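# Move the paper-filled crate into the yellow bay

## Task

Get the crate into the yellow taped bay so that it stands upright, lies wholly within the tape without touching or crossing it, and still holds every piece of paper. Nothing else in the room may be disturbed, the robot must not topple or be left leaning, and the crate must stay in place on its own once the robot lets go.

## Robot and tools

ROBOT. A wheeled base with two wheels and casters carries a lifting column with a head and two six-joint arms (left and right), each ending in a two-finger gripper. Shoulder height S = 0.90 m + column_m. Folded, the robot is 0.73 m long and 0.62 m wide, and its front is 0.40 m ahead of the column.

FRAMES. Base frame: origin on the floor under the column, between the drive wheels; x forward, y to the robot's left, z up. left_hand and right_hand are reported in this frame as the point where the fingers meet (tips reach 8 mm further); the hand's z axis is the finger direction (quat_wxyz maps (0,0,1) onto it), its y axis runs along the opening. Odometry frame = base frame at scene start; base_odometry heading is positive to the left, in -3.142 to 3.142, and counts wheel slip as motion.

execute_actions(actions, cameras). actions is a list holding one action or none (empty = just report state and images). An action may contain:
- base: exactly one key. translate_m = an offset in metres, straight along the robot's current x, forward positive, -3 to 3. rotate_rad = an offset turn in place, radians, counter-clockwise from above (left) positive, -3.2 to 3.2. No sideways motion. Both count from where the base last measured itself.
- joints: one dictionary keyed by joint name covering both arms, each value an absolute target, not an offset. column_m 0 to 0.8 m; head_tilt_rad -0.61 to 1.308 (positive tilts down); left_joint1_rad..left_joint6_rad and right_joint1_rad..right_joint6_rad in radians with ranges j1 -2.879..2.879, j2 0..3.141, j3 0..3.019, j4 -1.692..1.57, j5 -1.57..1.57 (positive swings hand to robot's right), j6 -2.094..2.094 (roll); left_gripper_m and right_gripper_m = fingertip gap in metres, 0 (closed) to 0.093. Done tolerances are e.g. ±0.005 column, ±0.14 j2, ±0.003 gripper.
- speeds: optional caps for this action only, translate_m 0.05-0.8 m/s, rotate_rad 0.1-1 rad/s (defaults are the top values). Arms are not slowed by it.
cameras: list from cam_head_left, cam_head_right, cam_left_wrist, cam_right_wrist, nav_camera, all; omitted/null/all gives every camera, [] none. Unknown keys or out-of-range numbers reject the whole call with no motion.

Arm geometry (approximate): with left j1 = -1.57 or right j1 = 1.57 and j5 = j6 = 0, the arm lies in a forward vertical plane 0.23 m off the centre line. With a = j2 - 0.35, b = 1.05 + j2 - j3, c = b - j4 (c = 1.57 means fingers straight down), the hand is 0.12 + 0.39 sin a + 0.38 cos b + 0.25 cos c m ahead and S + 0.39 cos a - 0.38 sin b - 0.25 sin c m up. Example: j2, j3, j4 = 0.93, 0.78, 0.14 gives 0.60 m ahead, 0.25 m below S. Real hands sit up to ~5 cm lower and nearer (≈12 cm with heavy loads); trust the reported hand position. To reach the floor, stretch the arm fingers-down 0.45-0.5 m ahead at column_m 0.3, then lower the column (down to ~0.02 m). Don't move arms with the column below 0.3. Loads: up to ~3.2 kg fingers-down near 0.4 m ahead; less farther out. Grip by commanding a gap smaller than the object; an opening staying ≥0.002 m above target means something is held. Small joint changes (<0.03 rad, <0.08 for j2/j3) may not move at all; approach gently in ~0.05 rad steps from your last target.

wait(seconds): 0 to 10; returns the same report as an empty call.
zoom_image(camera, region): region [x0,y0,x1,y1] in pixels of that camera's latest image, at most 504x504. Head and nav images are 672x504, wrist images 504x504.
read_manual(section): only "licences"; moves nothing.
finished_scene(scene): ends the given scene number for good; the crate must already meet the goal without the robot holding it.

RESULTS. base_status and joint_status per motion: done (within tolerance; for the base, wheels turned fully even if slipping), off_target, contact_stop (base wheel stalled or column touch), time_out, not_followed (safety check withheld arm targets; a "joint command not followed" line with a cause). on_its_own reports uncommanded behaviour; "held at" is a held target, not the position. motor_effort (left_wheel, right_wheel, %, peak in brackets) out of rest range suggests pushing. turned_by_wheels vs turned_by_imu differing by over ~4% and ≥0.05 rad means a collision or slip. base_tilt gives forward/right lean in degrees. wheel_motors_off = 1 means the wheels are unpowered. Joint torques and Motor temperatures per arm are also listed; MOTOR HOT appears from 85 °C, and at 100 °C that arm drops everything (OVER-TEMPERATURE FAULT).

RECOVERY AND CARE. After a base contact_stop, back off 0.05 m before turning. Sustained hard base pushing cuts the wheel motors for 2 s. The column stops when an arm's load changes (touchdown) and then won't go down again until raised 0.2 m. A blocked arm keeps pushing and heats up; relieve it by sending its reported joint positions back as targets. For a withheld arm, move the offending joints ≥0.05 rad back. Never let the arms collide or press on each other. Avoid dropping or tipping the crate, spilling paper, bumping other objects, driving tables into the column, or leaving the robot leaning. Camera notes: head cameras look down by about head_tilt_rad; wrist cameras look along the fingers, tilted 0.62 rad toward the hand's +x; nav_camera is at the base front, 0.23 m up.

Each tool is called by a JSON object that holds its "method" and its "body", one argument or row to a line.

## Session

{"method": "execute_actions", "body": {
  "actions": []
}}

Scene clock: 0.00 s.
Joint torques (N m, as the arm reports them, + toward a larger angle): no reading
Motor temperatures (°C, as the motors report them): left_arm=[30 28 32 28 27 29] | right_arm=[31 30 31 29 28 29]
base_odometry: x=+0.000 y=+0.000 heading=+0.000 (m, m, rad; odometry frame)
turned_by_wheels: +0.000 (rad since the last result)
turned_by_imu: +0.000 (rad since the last result)
base_tilt: forward=-0.2 right=-0.5 (deg)
base_status: not commanded
joint_positions: column_m=+0.554 head_tilt_rad=+0.871 left_joint1_rad=-1.601 left_joint2_rad=+0.918 left_joint3_rad=+0.417 left_joint4_rad=-0.928 left_joint5_rad=+0.005 left_joint6_rad=-0.104 left_gripper_m=+0.095 right_joint1_rad=+1.554 right_joint2_rad=+0.872 right_joint3_rad=+0.384 right_joint4_rad=-0.985 right_joint5_rad=+0.052 right_joint6_rad=-0.086 right_gripper_m=+0.094
joint_status: not commanded
wheel_motors_off: 0
motor_effort: left_wheel=+3 right_wheel=+2 (%)
left_hand: x=+0.1471 y=+0.2173 z=+1.2465 quat_wxyz=(+0.437, +0.035, -0.898, -0.012) (m; base frame)
right_hand: x=+0.1310 y=-0.2376 z=+1.2645 quat_wxyz=(+0.458, +0.043, -0.888, +0.008) (m; base frame)
pictures: cam_head_left, cam_head_right, cam_left_wrist, cam_right_wrist, nav_camera
Images, in order (width x height): cam_head_left 672x504, cam_head_right 672x504, cam_left_wrist 504x504, cam_right_wrist 504x504, nav_camera 672x504.

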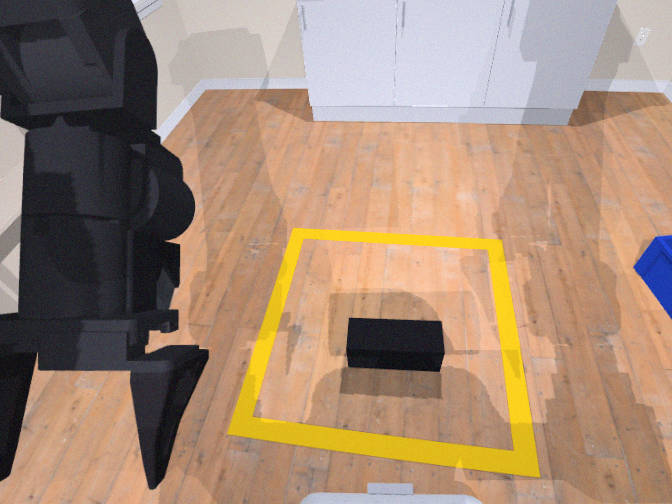

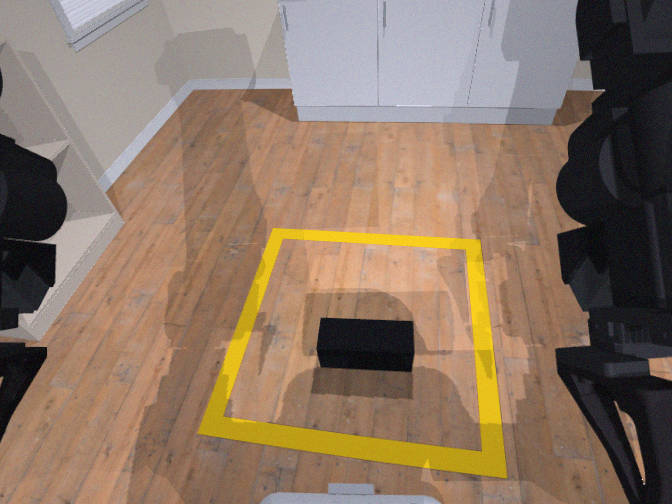

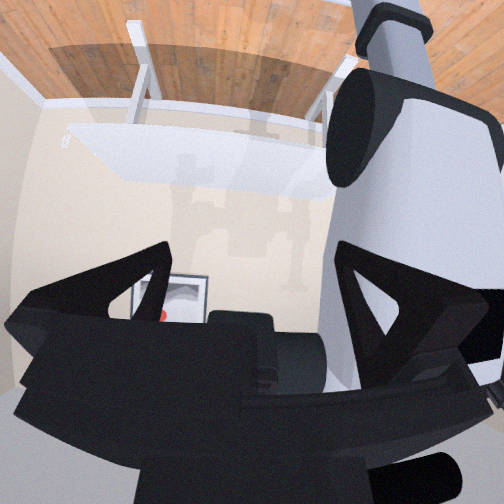

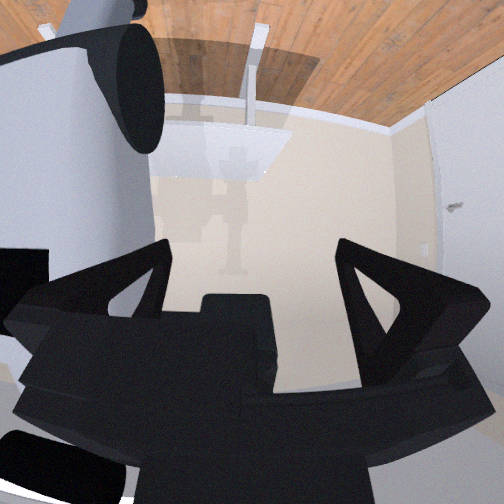

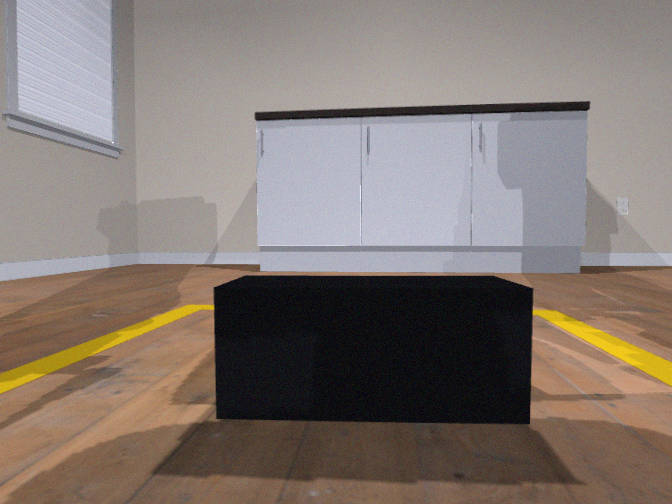

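{"method": "execute_actions", "body": {
  "actions": [
    {"base":{"rotate_rad":-0.95},"joints":{"head_tilt_rad":0.8,"column_m":0.42,"left_joint1_rad":-1.675,"left_joint2_rad":2.27,"left_joint3_rad":1.93,"left_joint4_rad":-0.16,"left_joint5_rad":0,"left_joint6_rad":-1.62,"right_joint1_rad":1.675,"right_joint2_rad":2.27,"right_joint3_rad":1.93,"right_joint4_rad":-0.16,"right_joint5_rad":0,"right_joint6_rad":1.62}}
  ],
  "cameras": ["cam_head_left","cam_head_right","nav_camera"]
}}

Scene clock: 4.47 s.
Joint torques (N m, as the arm reports them, + toward a larger angle): left_arm=[ -1.32 -19.65   2.66   0.27  -0.06  -0.04] | right_arm=[  4.67 -20.35   2.17   0.44   0.03   0.11]
Motor temperatures (°C, as the motors report them): left_arm=[30 28 32 28 27 29] | right_arm=[31 30 31 29 28 29]
base_odometry: x=+0.000 y=+0.000 heading=-0.949 (m, m, rad; odometry frame)
turned_by_wheels: -0.949 (rad since the last result)
turned_by_imu: -0.938 (rad since the last result)
base_tilt: forward=-0.1 right=-0.5 (deg)
base_status: done
joint_positions: column_m=+0.420 head_tilt_rad=+0.816 left_joint1_rad=-1.681 left_joint2_rad=+2.271 left_joint3_rad=+1.925 left_joint4_rad=-0.168 left_joint5_rad=+0.001 left_joint6_rad=-1.610 left_gripper_m=+0.095 right_joint1_rad=+1.671 right_joint2_rad=+2.281 right_joint3_rad=+1.922 right_joint4_rad=-0.165 right_joint5_rad=+0.001 right_joint6_rad=+1.612 right_gripper_m=+0.095
joint_status: all done
wheel_motors_off: 0
motor_effort: left_wheel=+1(44) right_wheel=-1(25) (%)
left_hand: x=+0.5518 y=+0.1267 z=+0.5717 quat_wxyz=(+0.032, +0.701, -0.712, +0.037) (m; base frame)
right_hand: x=+0.5436 y=-0.1361 z=+0.5663 quat_wxyz=(+0.031, -0.703, -0.710, -0.030) (m; base frame)
pictures: cam_head_left, cam_head_right, nav_camera
Images, in order (width x height): cam_head_left 672x504, cam_head_right 672x504, nav_camera 672x504.

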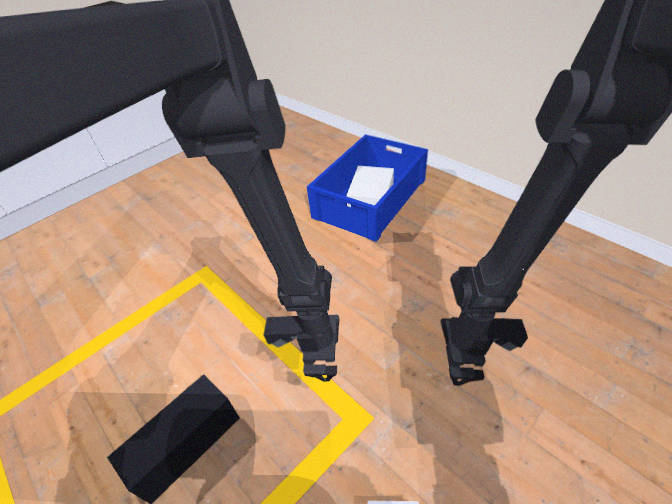

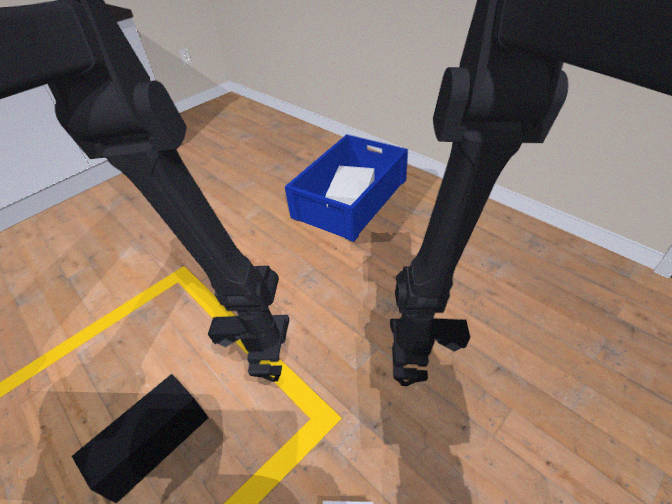

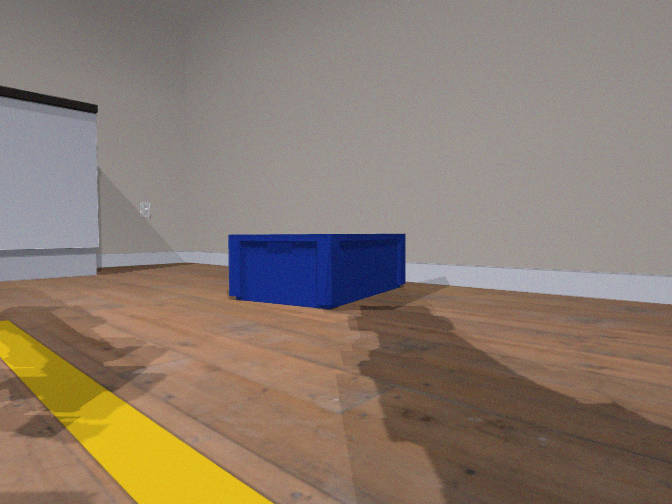

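{"method": "zoom_image", "body": {
  "camera": "nav_camera",
  "region": [220, 220, 420, 320]
}}

Region (220, 220, 420, 320) of nav_camera's 672x504 image, scaled by 2.520, with more detail than that image has.

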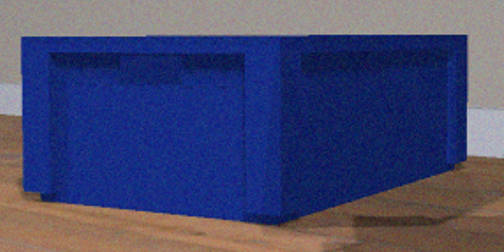

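{"method": "execute_actions", "body": {
  "actions": [
    {"base":{"translate_m":0.755},"joints":{"head_tilt_rad":0.95,"column_m":0.27,"left_joint1_rad":-1.795,"left_joint2_rad":2.32,"left_joint3_rad":1.94,"left_joint4_rad":-0.125,"left_joint6_rad":-1.92,"right_joint1_rad":1.575,"right_joint2_rad":2.28,"right_joint3_rad":2.01,"right_joint4_rad":-0.21,"right_joint6_rad":1.34,"left_gripper_m":0.075,"right_gripper_m":0.075}}
  ],
  "cameras": ["cam_head_left","nav_camera"]
}}

{"method": "execute_actions", "body": {
  "actions": [
    {"base":{"rotate_rad":0.895},"joints":{"column_m":0.16}}
  ],
  "cameras": ["cam_head_left","cam_head_right","nav_camera"]
}}

Scene clock: 13.33 s.
Joint torques (N m, as the arm reports them, + toward a larger angle): left_arm=[ -4.25 -19.     2.51   0.73   0.04  -0.03] | right_arm=[  3.67 -20.14   2.67   0.29   0.13  -0.09]
Motor temperatures (°C, as the motors report them): left_arm=[30 29 32 28 27 29] | right_arm=[31 31 31 29 28 29]
base_odometry: x=+0.439 y=-0.614 heading=-0.950 (m, m, rad; odometry frame)
turned_by_wheels: +0.000 (rad since the last result)
turned_by_imu: +0.000 (rad since the last result)
base_tilt: forward=-0.1 right=-0.5 (deg)
base_status: done
joint_positions: column_m=+0.270 head_tilt_rad=+0.951 left_joint1_rad=-1.797 left_joint2_rad=+2.323 left_joint3_rad=+1.934 left_joint4_rad=-0.138 left_joint5_rad=+0.000 left_joint6_rad=-1.911 left_gripper_m=+0.075 right_joint1_rad=+1.565 right_joint2_rad=+2.282 right_joint3_rad=+2.004 right_joint4_rad=-0.206 right_joint5_rad=+0.000 right_joint6_rad=+1.348 right_gripper_m=+0.075
joint_status: all done
wheel_motors_off: 0
motor_effort: left_wheel=-1(48) right_wheel=+0(54) (%)
left_hand: x=+0.5161 y=+0.0239 z=+0.4156 quat_wxyz=(+0.081, +0.779, -0.620, +0.055) (m; base frame)
right_hand: x=+0.5858 y=-0.2311 z=+0.4189 quat_wxyz=(-0.017, -0.625, -0.780, -0.010) (m; base frame)
pictures: cam_head_left, nav_camera
Images, in order (width x height): cam_head_left 672x504, nav_camera 672x504.

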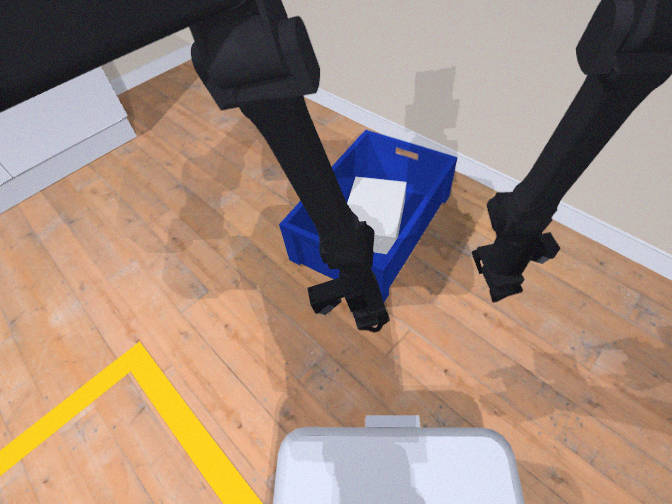

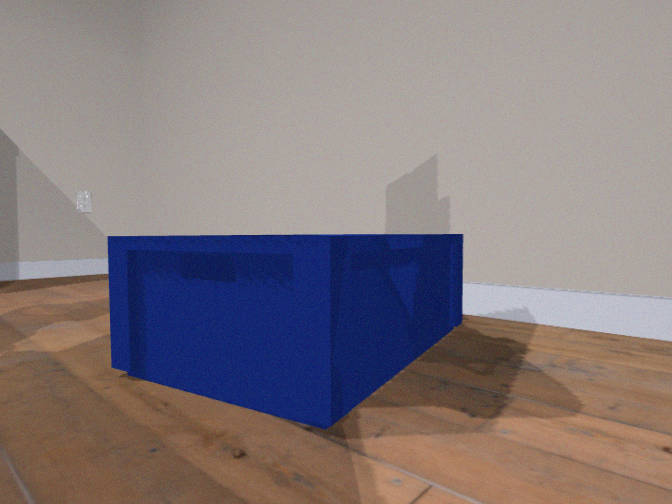

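Scene clock: 15.57 s.
Joint torques (N m, as the arm reports them, + toward a larger angle): left_arm=[ -4.49 -17.82   2.53   0.61   0.04  -0.03] | right_arm=[  2.31 -20.53   2.43   0.2    0.09  -0.04]
Motor temperatures (°C, as the motors report them): left_arm=[30 30 32 28 27 29] | right_arm=[31 31 31 29 28 29]
base_odometry: x=+0.439 y=-0.614 heading=-0.055 (m, m, rad; odometry frame)
turned_by_wheels: +0.894 (rad since the last result)
turned_by_imu: +0.883 (rad since the last result)
base_tilt: forward=+0.0 right=-0.5 (deg)
base_status: done
joint_positions: column_m=+0.160 head_tilt_rad=+0.951 left_joint1_rad=-1.788 left_joint2_rad=+2.323 left_joint3_rad=+1.934 left_joint4_rad=-0.138 left_joint5_rad=+0.000 left_joint6_rad=-1.911 left_gripper_m=+0.075 right_joint1_rad=+1.575 right_joint2_rad=+2.282 right_joint3_rad=+2.005 right_joint4_rad=-0.206 right_joint5_rad=+0.000 right_joint6_rad=+1.348 right_gripper_m=+0.075
joint_status: all done
wheel_motors_off: 0
motor_effort: left_wheel=-1(47) right_wheel=+1(35) (%)
left_hand: x=+0.5169 y=+0.0316 z=+0.3040 quat_wxyz=(+0.078, +0.781, -0.618, +0.053) (m; base frame)
right_hand: x=+0.5863 y=-0.2217 z=+0.3089 quat_wxyz=(-0.015, -0.623, -0.782, -0.014) (m; base frame)
pictures: cam_head_left, cam_head_right, nav_camera
Images, in order (width x height): cam_head_left 672x504, cam_head_right 672x504, nav_camera 672x504.

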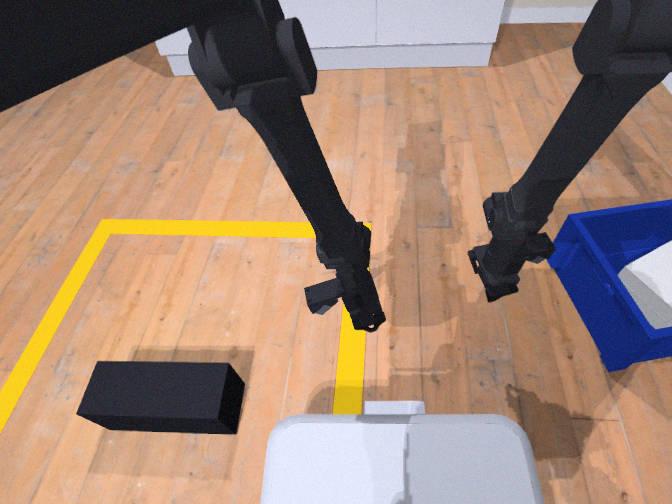

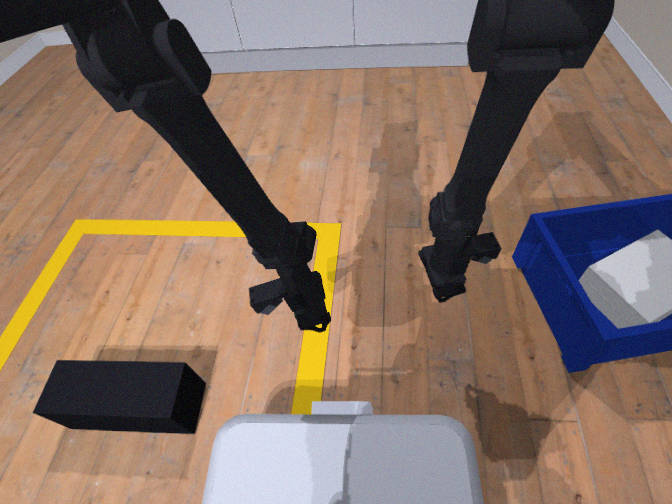

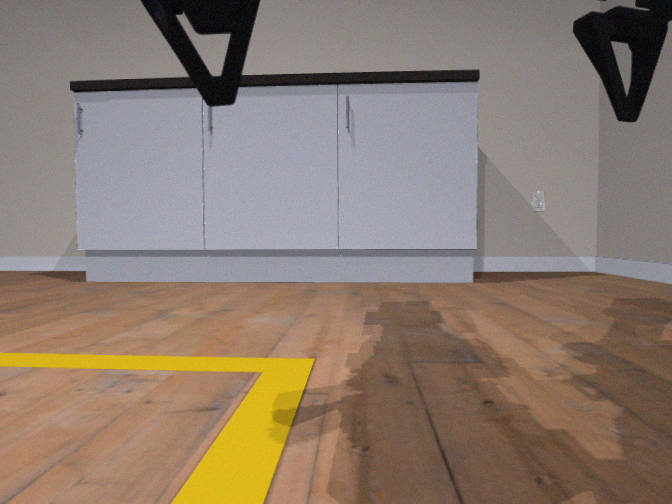

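{"method": "execute_actions", "body": {
  "actions": [
    {"base":{"translate_m":0.835},"joints":{"column_m":0.13,"head_tilt_rad":1.0}}
  ],
  "cameras": ["cam_head_left"]
}}

{"method": "execute_actions", "body": {
  "actions": [
    {"base":{"rotate_rad":-1.645}}
  ]
}}

Scene clock: 20.03 s.
Joint torques (N m, as the arm reports them, + toward a larger angle): left_arm=[ -3.82 -19.14   2.4    0.7    0.03  -0.03] | right_arm=[  2.16 -20.66   2.51   0.36   0.16  -0.09]
Motor temperatures (°C, as the motors report them): left_arm=[30 30 32 28 27 29] | right_arm=[31 32 31 29 28 29]
base_odometry: x=+1.273 y=-0.660 heading=-0.055 (m, m, rad; odometry frame)
turned_by_wheels: +0.000 (rad since the last result)
turned_by_imu: +0.000 (rad since the last result)
base_tilt: forward=-0.1 right=-0.5 (deg)
base_status: done
joint_positions: column_m=+0.130 head_tilt_rad=+1.001 left_joint1_rad=-1.788 left_joint2_rad=+2.322 left_joint3_rad=+1.936 left_joint4_rad=-0.137 left_joint5_rad=+0.000 left_joint6_rad=-1.911 left_gripper_m=+0.075 right_joint1_rad=+1.575 right_joint2_rad=+2.281 right_joint3_rad=+2.006 right_joint4_rad=-0.206 right_joint5_rad=+0.000 right_joint6_rad=+1.348 right_gripper_m=+0.075
joint_status: all done
wheel_motors_off: 0
motor_effort: left_wheel=+0(47) right_wheel=-1(46) (%)
left_hand: x=+0.5194 y=+0.0311 z=+0.2748 quat_wxyz=(+0.077, +0.781, -0.618, +0.054) (m; base frame)
right_hand: x=+0.5875 y=-0.2217 z=+0.2792 quat_wxyz=(-0.015, -0.623, -0.782, -0.014) (m; base frame)
pictures: cam_head_left
Images, in order (width x height): cam_head_left 672x504.

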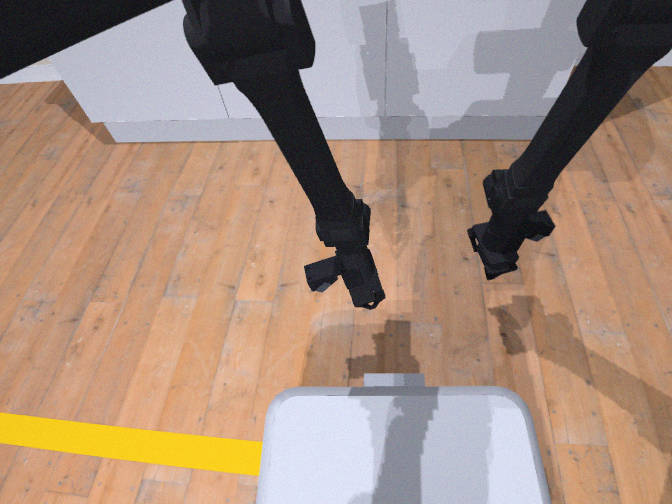

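Scene clock: 23.00 s.
Joint torques (N m, as the arm reports them, + toward a larger angle): left_arm=[ -3.79 -18.26   2.29   0.67   0.04  -0.05] | right_arm=[  2.77 -20.17   2.52   0.18   0.11  -0.06]
Motor temperatures (°C, as the motors report them): left_arm=[30 30 32 28 27 29] | right_arm=[31 32 31 29 28 29]
base_odometry: x=+1.273 y=-0.660 heading=-1.699 (m, m, rad; odometry frame)
turned_by_wheels: -1.645 (rad since the last result)
turned_by_imu: -1.627 (rad since the last result)
base_tilt: forward=+0.0 right=-0.5 (deg)
base_status: done
joint_positions: column_m=+0.130 head_tilt_rad=+1.001 left_joint1_rad=-1.799 left_joint2_rad=+2.322 left_joint3_rad=+1.936 left_joint4_rad=-0.137 left_joint5_rad=+0.000 left_joint6_rad=-1.911 left_gripper_m=+0.075 right_joint1_rad=+1.570 right_joint2_rad=+2.281 right_joint3_rad=+2.006 right_joint4_rad=-0.206 right_joint5_rad=+0.000 right_joint6_rad=+1.348 right_gripper_m=+0.075
joint_status: not commanded
wheel_motors_off: 0
motor_effort: left_wheel=+1(34) right_wheel=-1(48) (%)
left_hand: x=+0.5183 y=+0.0215 z=+0.2767 quat_wxyz=(+0.081, +0.778, -0.620, +0.057) (m; base frame)
right_hand: x=+0.5875 y=-0.2266 z=+0.2792 quat_wxyz=(-0.017, -0.624, -0.781, -0.013) (m; base frame)
pictures: cam_head_left, cam_head_right, cam_left_wrist, cam_right_wrist, nav_camera
Images, in order (width x height): cam_head_left 672x504, cam_head_right 672x504, cam_left_wrist 504x504, cam_right_wrist 504x504, nav_camera 672x504.

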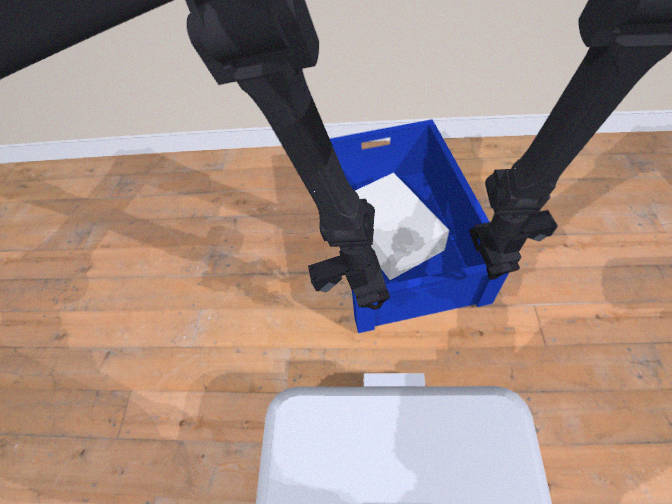

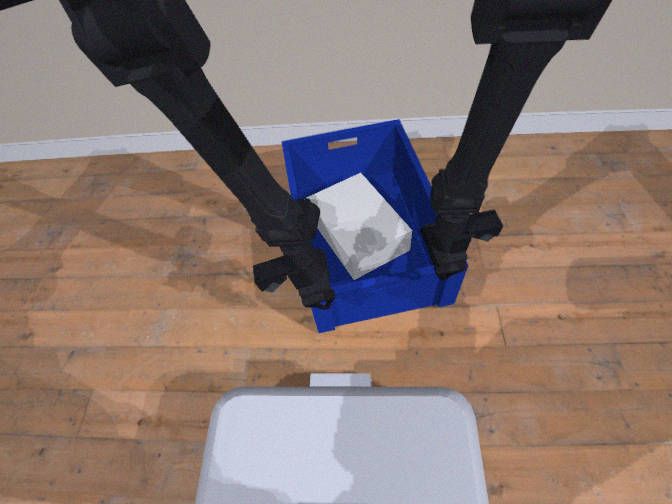

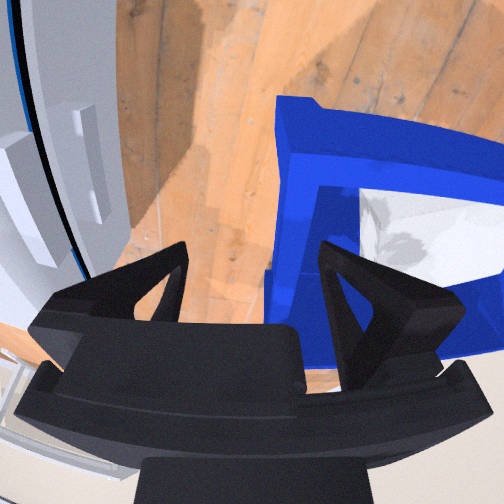

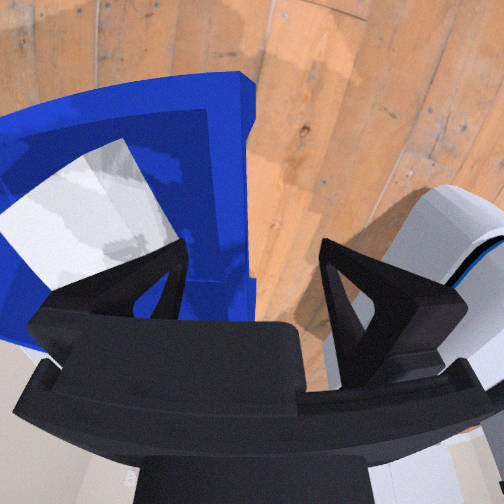

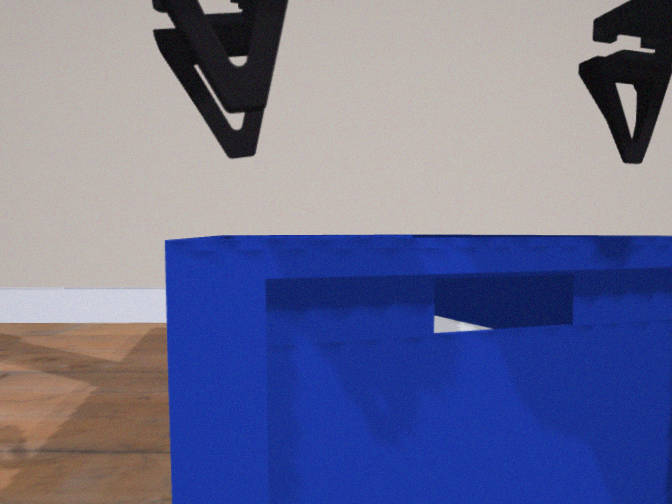

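{"method": "execute_actions", "body": {
  "actions": [
    {"base":{"translate_m":0.016},"joints":{"column_m":0.09,"left_joint1_rad":-1.83,"left_joint3_rad":1.985}}
  ],
  "cameras": ["cam_left_wrist","cam_right_wrist","nav_camera"]
}}

Scene clock: 25.40 s.
Joint torques (N m, as the arm reports them, + toward a larger angle): left_arm=[ -4.18 -19.18   2.7    0.73   0.05  -0.02] | right_arm=[  2.97 -20.42   2.47   0.32   0.13  -0.07]
Motor temperatures (°C, as the motors report them): left_arm=[30 30 32 28 27 29] | right_arm=[31 32 31 29 28 29]
base_odometry: x=+1.271 y=-0.676 heading=-1.700 (m, m, rad; odometry frame)
turned_by_wheels: +0.000 (rad since the last result)
turned_by_imu: +0.000 (rad since the last result)
base_tilt: forward=-0.1 right=-0.5 (deg)
base_status: done
joint_positions: column_m=+0.090 head_tilt_rad=+1.001 left_joint1_rad=-1.826 left_joint2_rad=+2.315 left_joint3_rad=+1.982 left_joint4_rad=-0.136 left_joint5_rad=+0.000 left_joint6_rad=-1.911 left_gripper_m=+0.075 right_joint1_rad=+1.570 right_joint2_rad=+2.281 right_joint3_rad=+2.007 right_joint4_rad=-0.206 right_joint5_rad=+0.000 right_joint6_rad=+1.348 right_gripper_m=+0.075
joint_status: all done
wheel_motors_off: 0
motor_effort: left_wheel=+1(46) right_wheel=+0(34) (%)
left_hand: x=+0.5492 y=-0.0051 z=+0.2481 quat_wxyz=(+0.076, +0.775, -0.622, +0.087) (m; base frame)
right_hand: x=+0.5886 y=-0.2266 z=+0.2397 quat_wxyz=(-0.017, -0.624, -0.781, -0.013) (m; base frame)
pictures: cam_left_wrist, cam_right_wrist, nav_camera
Images, in order (width x height): cam_left_wrist 504x504, cam_right_wrist 504x504, nav_camera 672x504.

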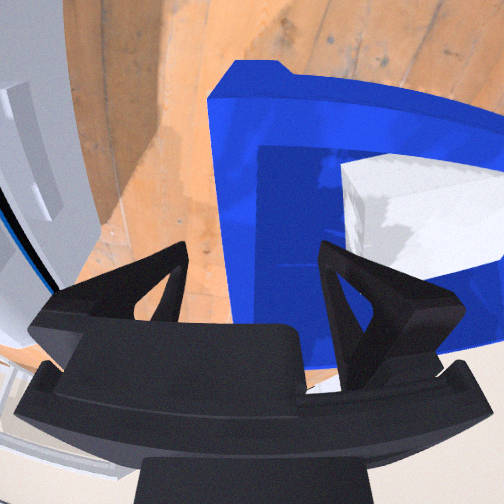

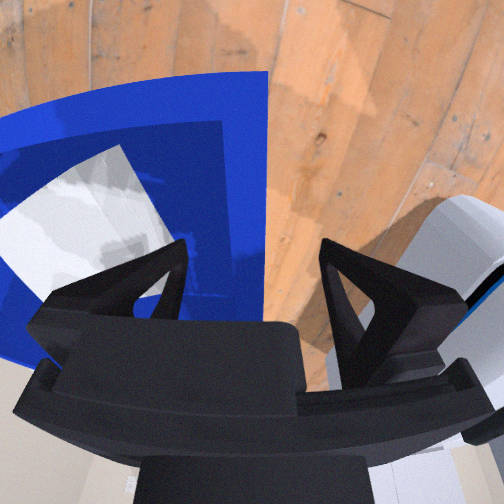

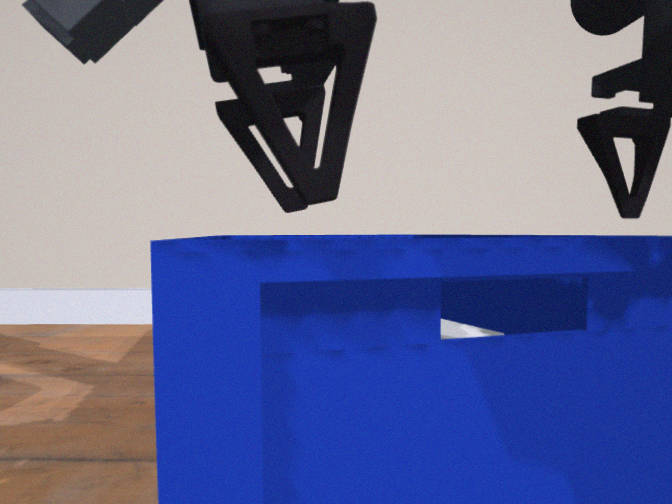

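{"method": "execute_actions", "body": {
  "actions": [
    {"joints":{"column_m":0.035,"left_gripper_m":0.06,"right_gripper_m":0.06}}
  ],
  "cameras": ["nav_camera"]
}}

{"method": "execute_actions", "body": {
  "actions": [
    {"joints":{"left_gripper_m":0.0,"right_gripper_m":0.0}}
  ],
  "cameras": ["cam_left_wrist","cam_right_wrist","nav_camera"]
}}

Scene clock: 27.17 s.
Joint torques (N m, as the arm reports them, + toward a larger angle): left_arm=[ -4.5  -19.     2.85   0.69   0.06  -0.02] | right_arm=[  2.82 -20.35   2.32   0.33   0.12  -0.07]
Motor temperatures (°C, as the motors report them): left_arm=[30 30 32 28 27 29] | right_arm=[31 32 31 29 28 29]
base_odometry: x=+1.271 y=-0.676 heading=-1.700 (m, m, rad; odometry frame)
turned_by_wheels: +0.000 (rad since the last result)
turned_by_imu: +0.000 (rad since the last result)
base_tilt: forward=-0.1 right=-0.5 (deg)
base_status: not commanded
joint_positions: column_m=+0.035 head_tilt_rad=+1.001 left_joint1_rad=-1.826 left_joint2_rad=+2.315 left_joint3_rad=+1.982 left_joint4_rad=-0.136 left_joint5_rad=+0.000 left_joint6_rad=-1.911 left_gripper_m=+0.060 right_joint1_rad=+1.570 right_joint2_rad=+2.281 right_joint3_rad=+2.007 right_joint4_rad=-0.206 right_joint5_rad=+0.000 right_joint6_rad=+1.348 right_gripper_m=+0.060
joint_status: all done
wheel_motors_off: 0
motor_effort: left_wheel=+2(2) right_wheel=+1(1) (%)
left_hand: x=+0.5492 y=-0.0051 z=+0.1931 quat_wxyz=(+0.076, +0.775, -0.622, +0.087) (m; base frame)
right_hand: x=+0.5886 y=-0.2266 z=+0.1847 quat_wxyz=(-0.017, -0.624, -0.781, -0.013) (m; base frame)
pictures: nav_camera
Images, in order (width x height): nav_camera 672x504.

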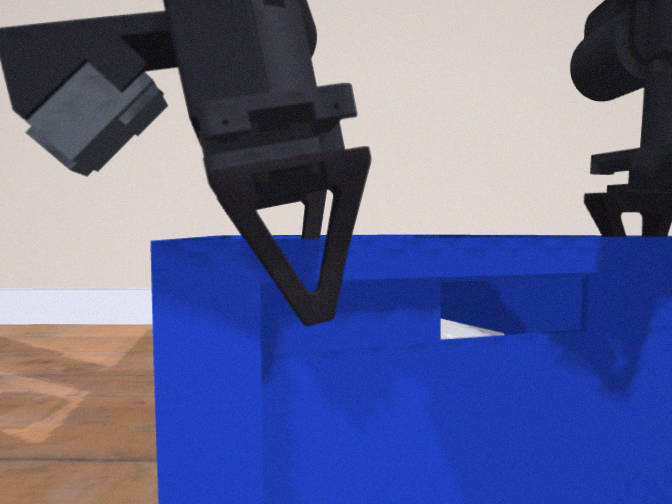

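Scene clock: 27.80 s.
Joint torques (N m, as the arm reports them, + toward a larger angle): left_arm=[ -4.53 -19.24   3.24   0.64   0.09  -0.06] | right_arm=[  2.88 -20.47   1.78   0.08   0.19   0.  ]
Motor temperatures (°C, as the motors report them): left_arm=[30 30 32 28 27 29] | right_arm=[31 32 31 29 28 29]
base_odometry: x=+1.271 y=-0.676 heading=-1.700 (m, m, rad; odometry frame)
turned_by_wheels: +0.000 (rad since the last result)
turned_by_imu: +0.000 (rad since the last result)
base_tilt: forward=-0.1 right=-0.5 (deg)
base_status: not commanded
joint_positions: column_m=+0.035 head_tilt_rad=+1.001 left_joint1_rad=-1.829 left_joint2_rad=+2.320 left_joint3_rad=+1.976 left_joint4_rad=-0.136 left_joint5_rad=-0.001 left_joint6_rad=-1.909 left_gripper_m=+0.020 right_joint1_rad=+1.570 right_joint2_rad=+2.281 right_joint3_rad=+2.016 right_joint4_rad=-0.203 right_joint5_rad=-0.001 right_joint6_rad=+1.343 right_gripper_m=+0.019
joint_status: left_gripper_m off_target (ended at +0.020, target +0.000); right_gripper_m off_target (ended at +0.019, target +0.000)
wheel_motors_off: 0
motor_effort: left_wheel=+7(7) right_wheel=+0(2) (%)
left_hand: x=+0.5415 y=-0.0073 z=+0.1910 quat_wxyz=(+0.079, +0.773, -0.624, +0.083) (m; base frame)
right_hand: x=+0.5948 y=-0.2257 z=+0.1857 quat_wxyz=(-0.022, -0.622, -0.783, -0.018) (m; base frame)
pictures: cam_left_wrist, cam_right_wrist, nav_camera
Images, in order (width x height): cam_left_wrist 504x504, cam_right_wrist 504x504, nav_camera 672x504.

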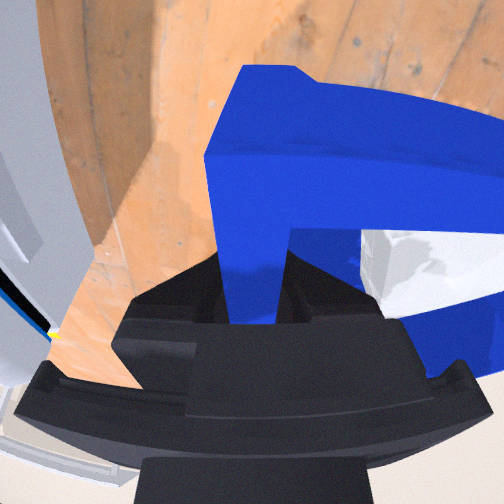

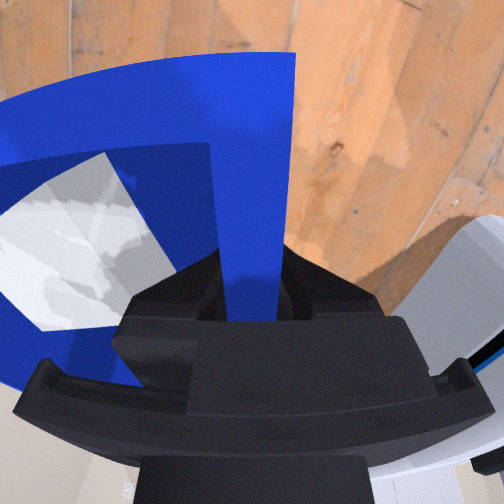

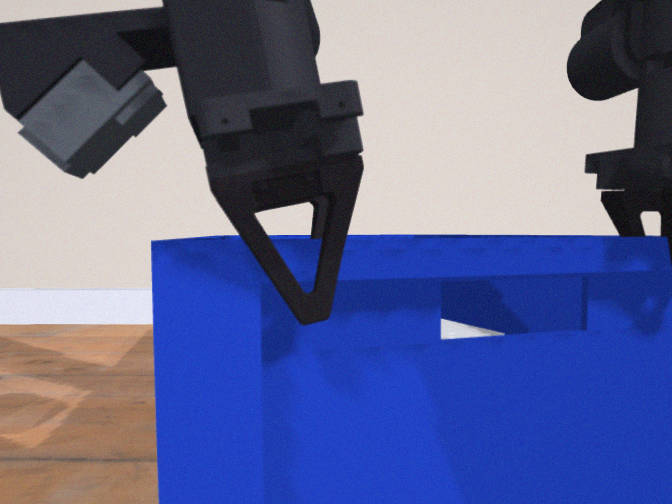

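{"method": "execute_actions", "body": {
  "actions": [
    {"base":{"translate_m":-0.8},"speeds":{"translate_m":0.4},"joints":{"right_joint3_rad":1.925,"right_joint4_rad":-0.16,"right_joint2_rad":2.275,"left_joint6_rad":-1.69,"right_joint6_rad":1.58,"head_tilt_rad":1.05}}
  ],
  "cameras": ["cam_head_left","cam_head_right"]
}}

Scene clock: 32.07 s.
Joint torques (N m, as the arm reports them, + toward a larger angle): left_arm=[ -5.8  -19.59   0.84   0.43   0.16   0.3 ] | right_arm=[  1.1  -19.91  -0.49  -0.06  -0.18   0.52]
Motor temperatures (°C, as the motors report them): left_arm=[30 30 32 28 27 29] | right_arm=[31 32 31 29 28 30]
base_odometry: x=+1.374 y=+0.118 heading=-1.700 (m, m, rad; odometry frame)
turned_by_wheels: -0.001 (rad since the last result)
turned_by_imu: -0.001 (rad since the last result)
base_tilt: forward=-0.1 right=-0.5 (deg)
base_status: done
joint_positions: column_m=+0.035 head_tilt_rad=+1.050 left_joint1_rad=-1.803 left_joint2_rad=+2.317 left_joint3_rad=+2.007 left_joint4_rad=-0.125 left_joint5_rad=-0.003 left_joint6_rad=-1.716 left_gripper_m=+0.020 right_joint1_rad=+1.592 right_joint2_rad=+2.270 right_joint3_rad=+1.956 right_joint4_rad=-0.147 right_joint5_rad=+0.009 right_joint6_rad=+1.526 right_gripper_m=+0.019
joint_status: right_joint6_rad time_out (moved +0.183 of +0.237); the others done
wheel_motors_off: 0
on_its_own: right_joint6_rad reads +1.526 and still pushes toward +1.580 since a time_out
motor_effort: left_wheel=-1(48) right_wheel=+0(58) (%)
left_hand: x=+0.5687 y=+0.0147 z=+0.1905 quat_wxyz=(+0.047, +0.716, -0.689, +0.099) (m; base frame)
right_hand: x=+0.5794 y=-0.2082 z=+0.1852 quat_wxyz=(-0.019, -0.687, -0.726, -0.025) (m; base frame)
pictures: cam_head_left, cam_head_right
Images, in order (width x height): cam_head_left 672x504, cam_head_right 672x504.

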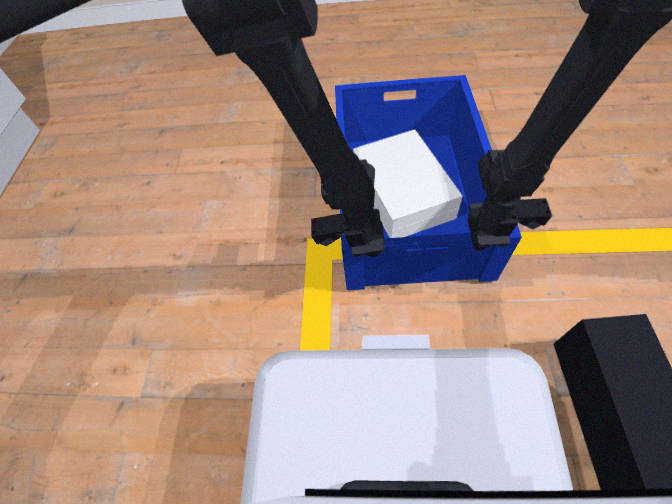

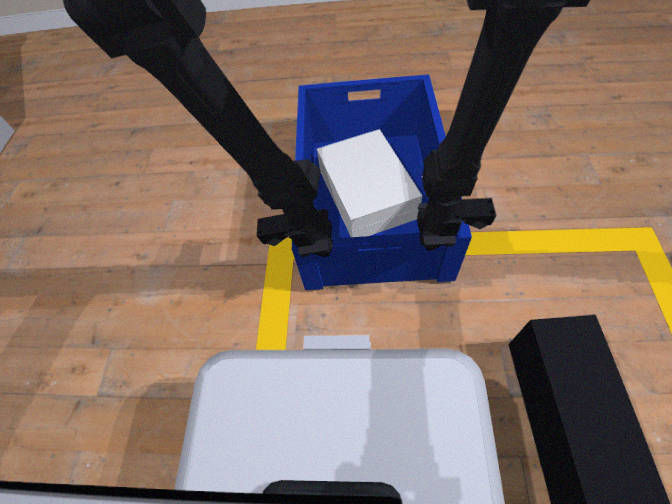

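{"method": "execute_actions", "body": {
  "actions": [
    {"base":{"translate_m":-0.62},"speeds":{"translate_m":0.35},"joints":{"left_joint1_rad":-1.85,"right_joint1_rad":1.555,"left_joint3_rad":2.02,"right_joint3_rad":1.89}}
  ]
}}

Scene clock: 36.00 s.
Joint torques (N m, as the arm reports them, + toward a larger angle): left_arm=[ -6.52 -20.3    2.32   0.5    0.21   0.09] | right_arm=[  0.65 -18.99  -1.84  -0.56  -0.04   0.33]
Motor temperatures (°C, as the motors report them): left_arm=[30 31 32 28 27 29] | right_arm=[31 32 31 29 28 30]
base_odometry: x=+1.454 y=+0.732 heading=-1.701 (m, m, rad; odometry frame)
turned_by_wheels: -0.001 (rad since the last result)
turned_by_imu: -0.001 (rad since the last result)
base_tilt: forward=+0.0 right=-0.5 (deg)
base_status: done
joint_positions: column_m=+0.035 head_tilt_rad=+1.050 left_joint1_rad=-1.815 left_joint2_rad=+2.324 left_joint3_rad=+2.026 left_joint4_rad=-0.127 left_joint5_rad=-0.004 left_joint6_rad=-1.693 left_gripper_m=+0.020 right_joint1_rad=+1.577 right_joint2_rad=+2.267 right_joint3_rad=+1.938 right_joint4_rad=-0.134 right_joint5_rad=+0.006 right_joint6_rad=+1.547 right_gripper_m=+0.019
joint_status: all done
wheel_motors_off: 0
motor_effort: left_wheel=-1(40) right_wheel=-1(33) (%)
left_hand: x=+0.5729 y=+0.0027 z=+0.1914 quat_wxyz=(+0.047, +0.706, -0.699, +0.107) (m; base frame)
right_hand: x=+0.5740 y=-0.2207 z=+0.1851 quat_wxyz=(-0.022, -0.697, -0.716, -0.021) (m; base frame)
pictures: cam_head_left, cam_head_right, cam_left_wrist, cam_right_wrist, nav_camera
Images, in order (width x height): cam_head_left 672x504, cam_head_right 672x504, cam_left_wrist 504x504, cam_right_wrist 504x504, nav_camera 672x504.

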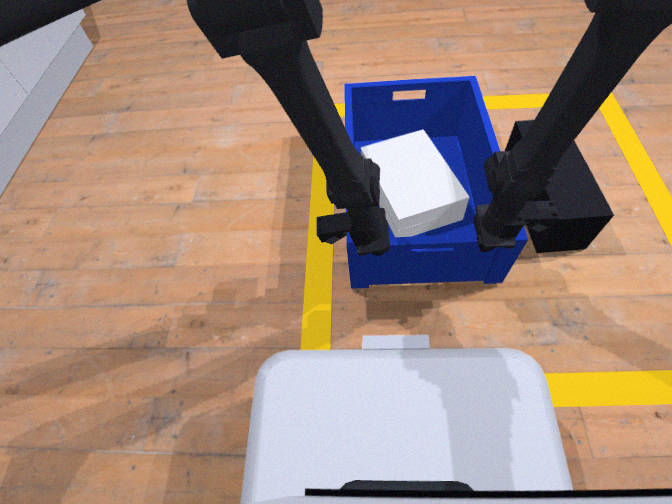

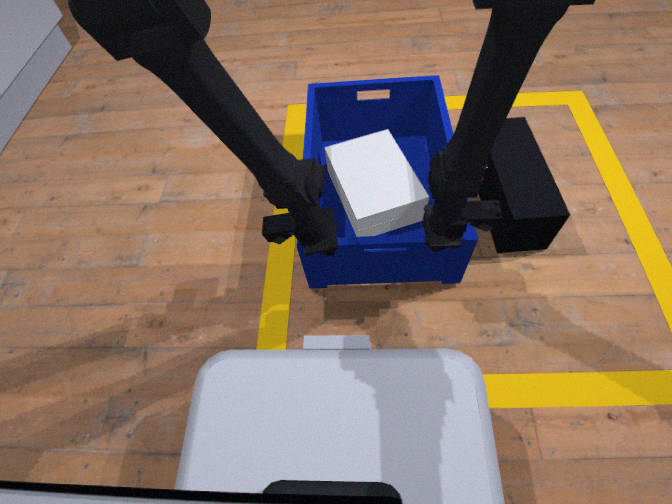

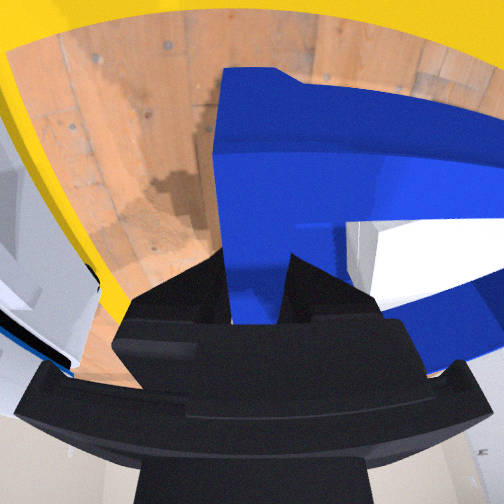

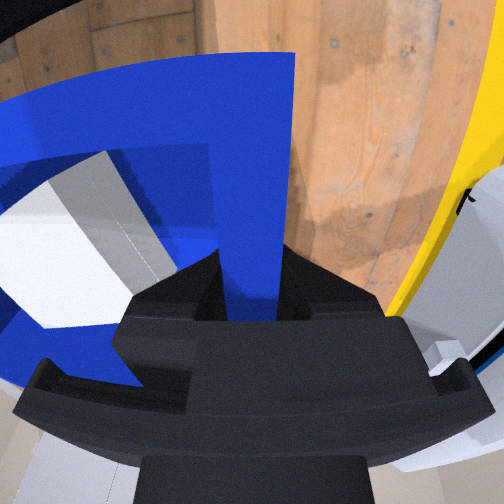

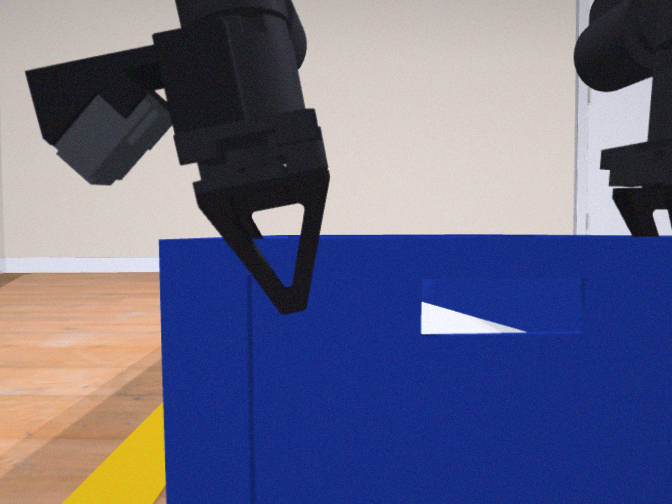

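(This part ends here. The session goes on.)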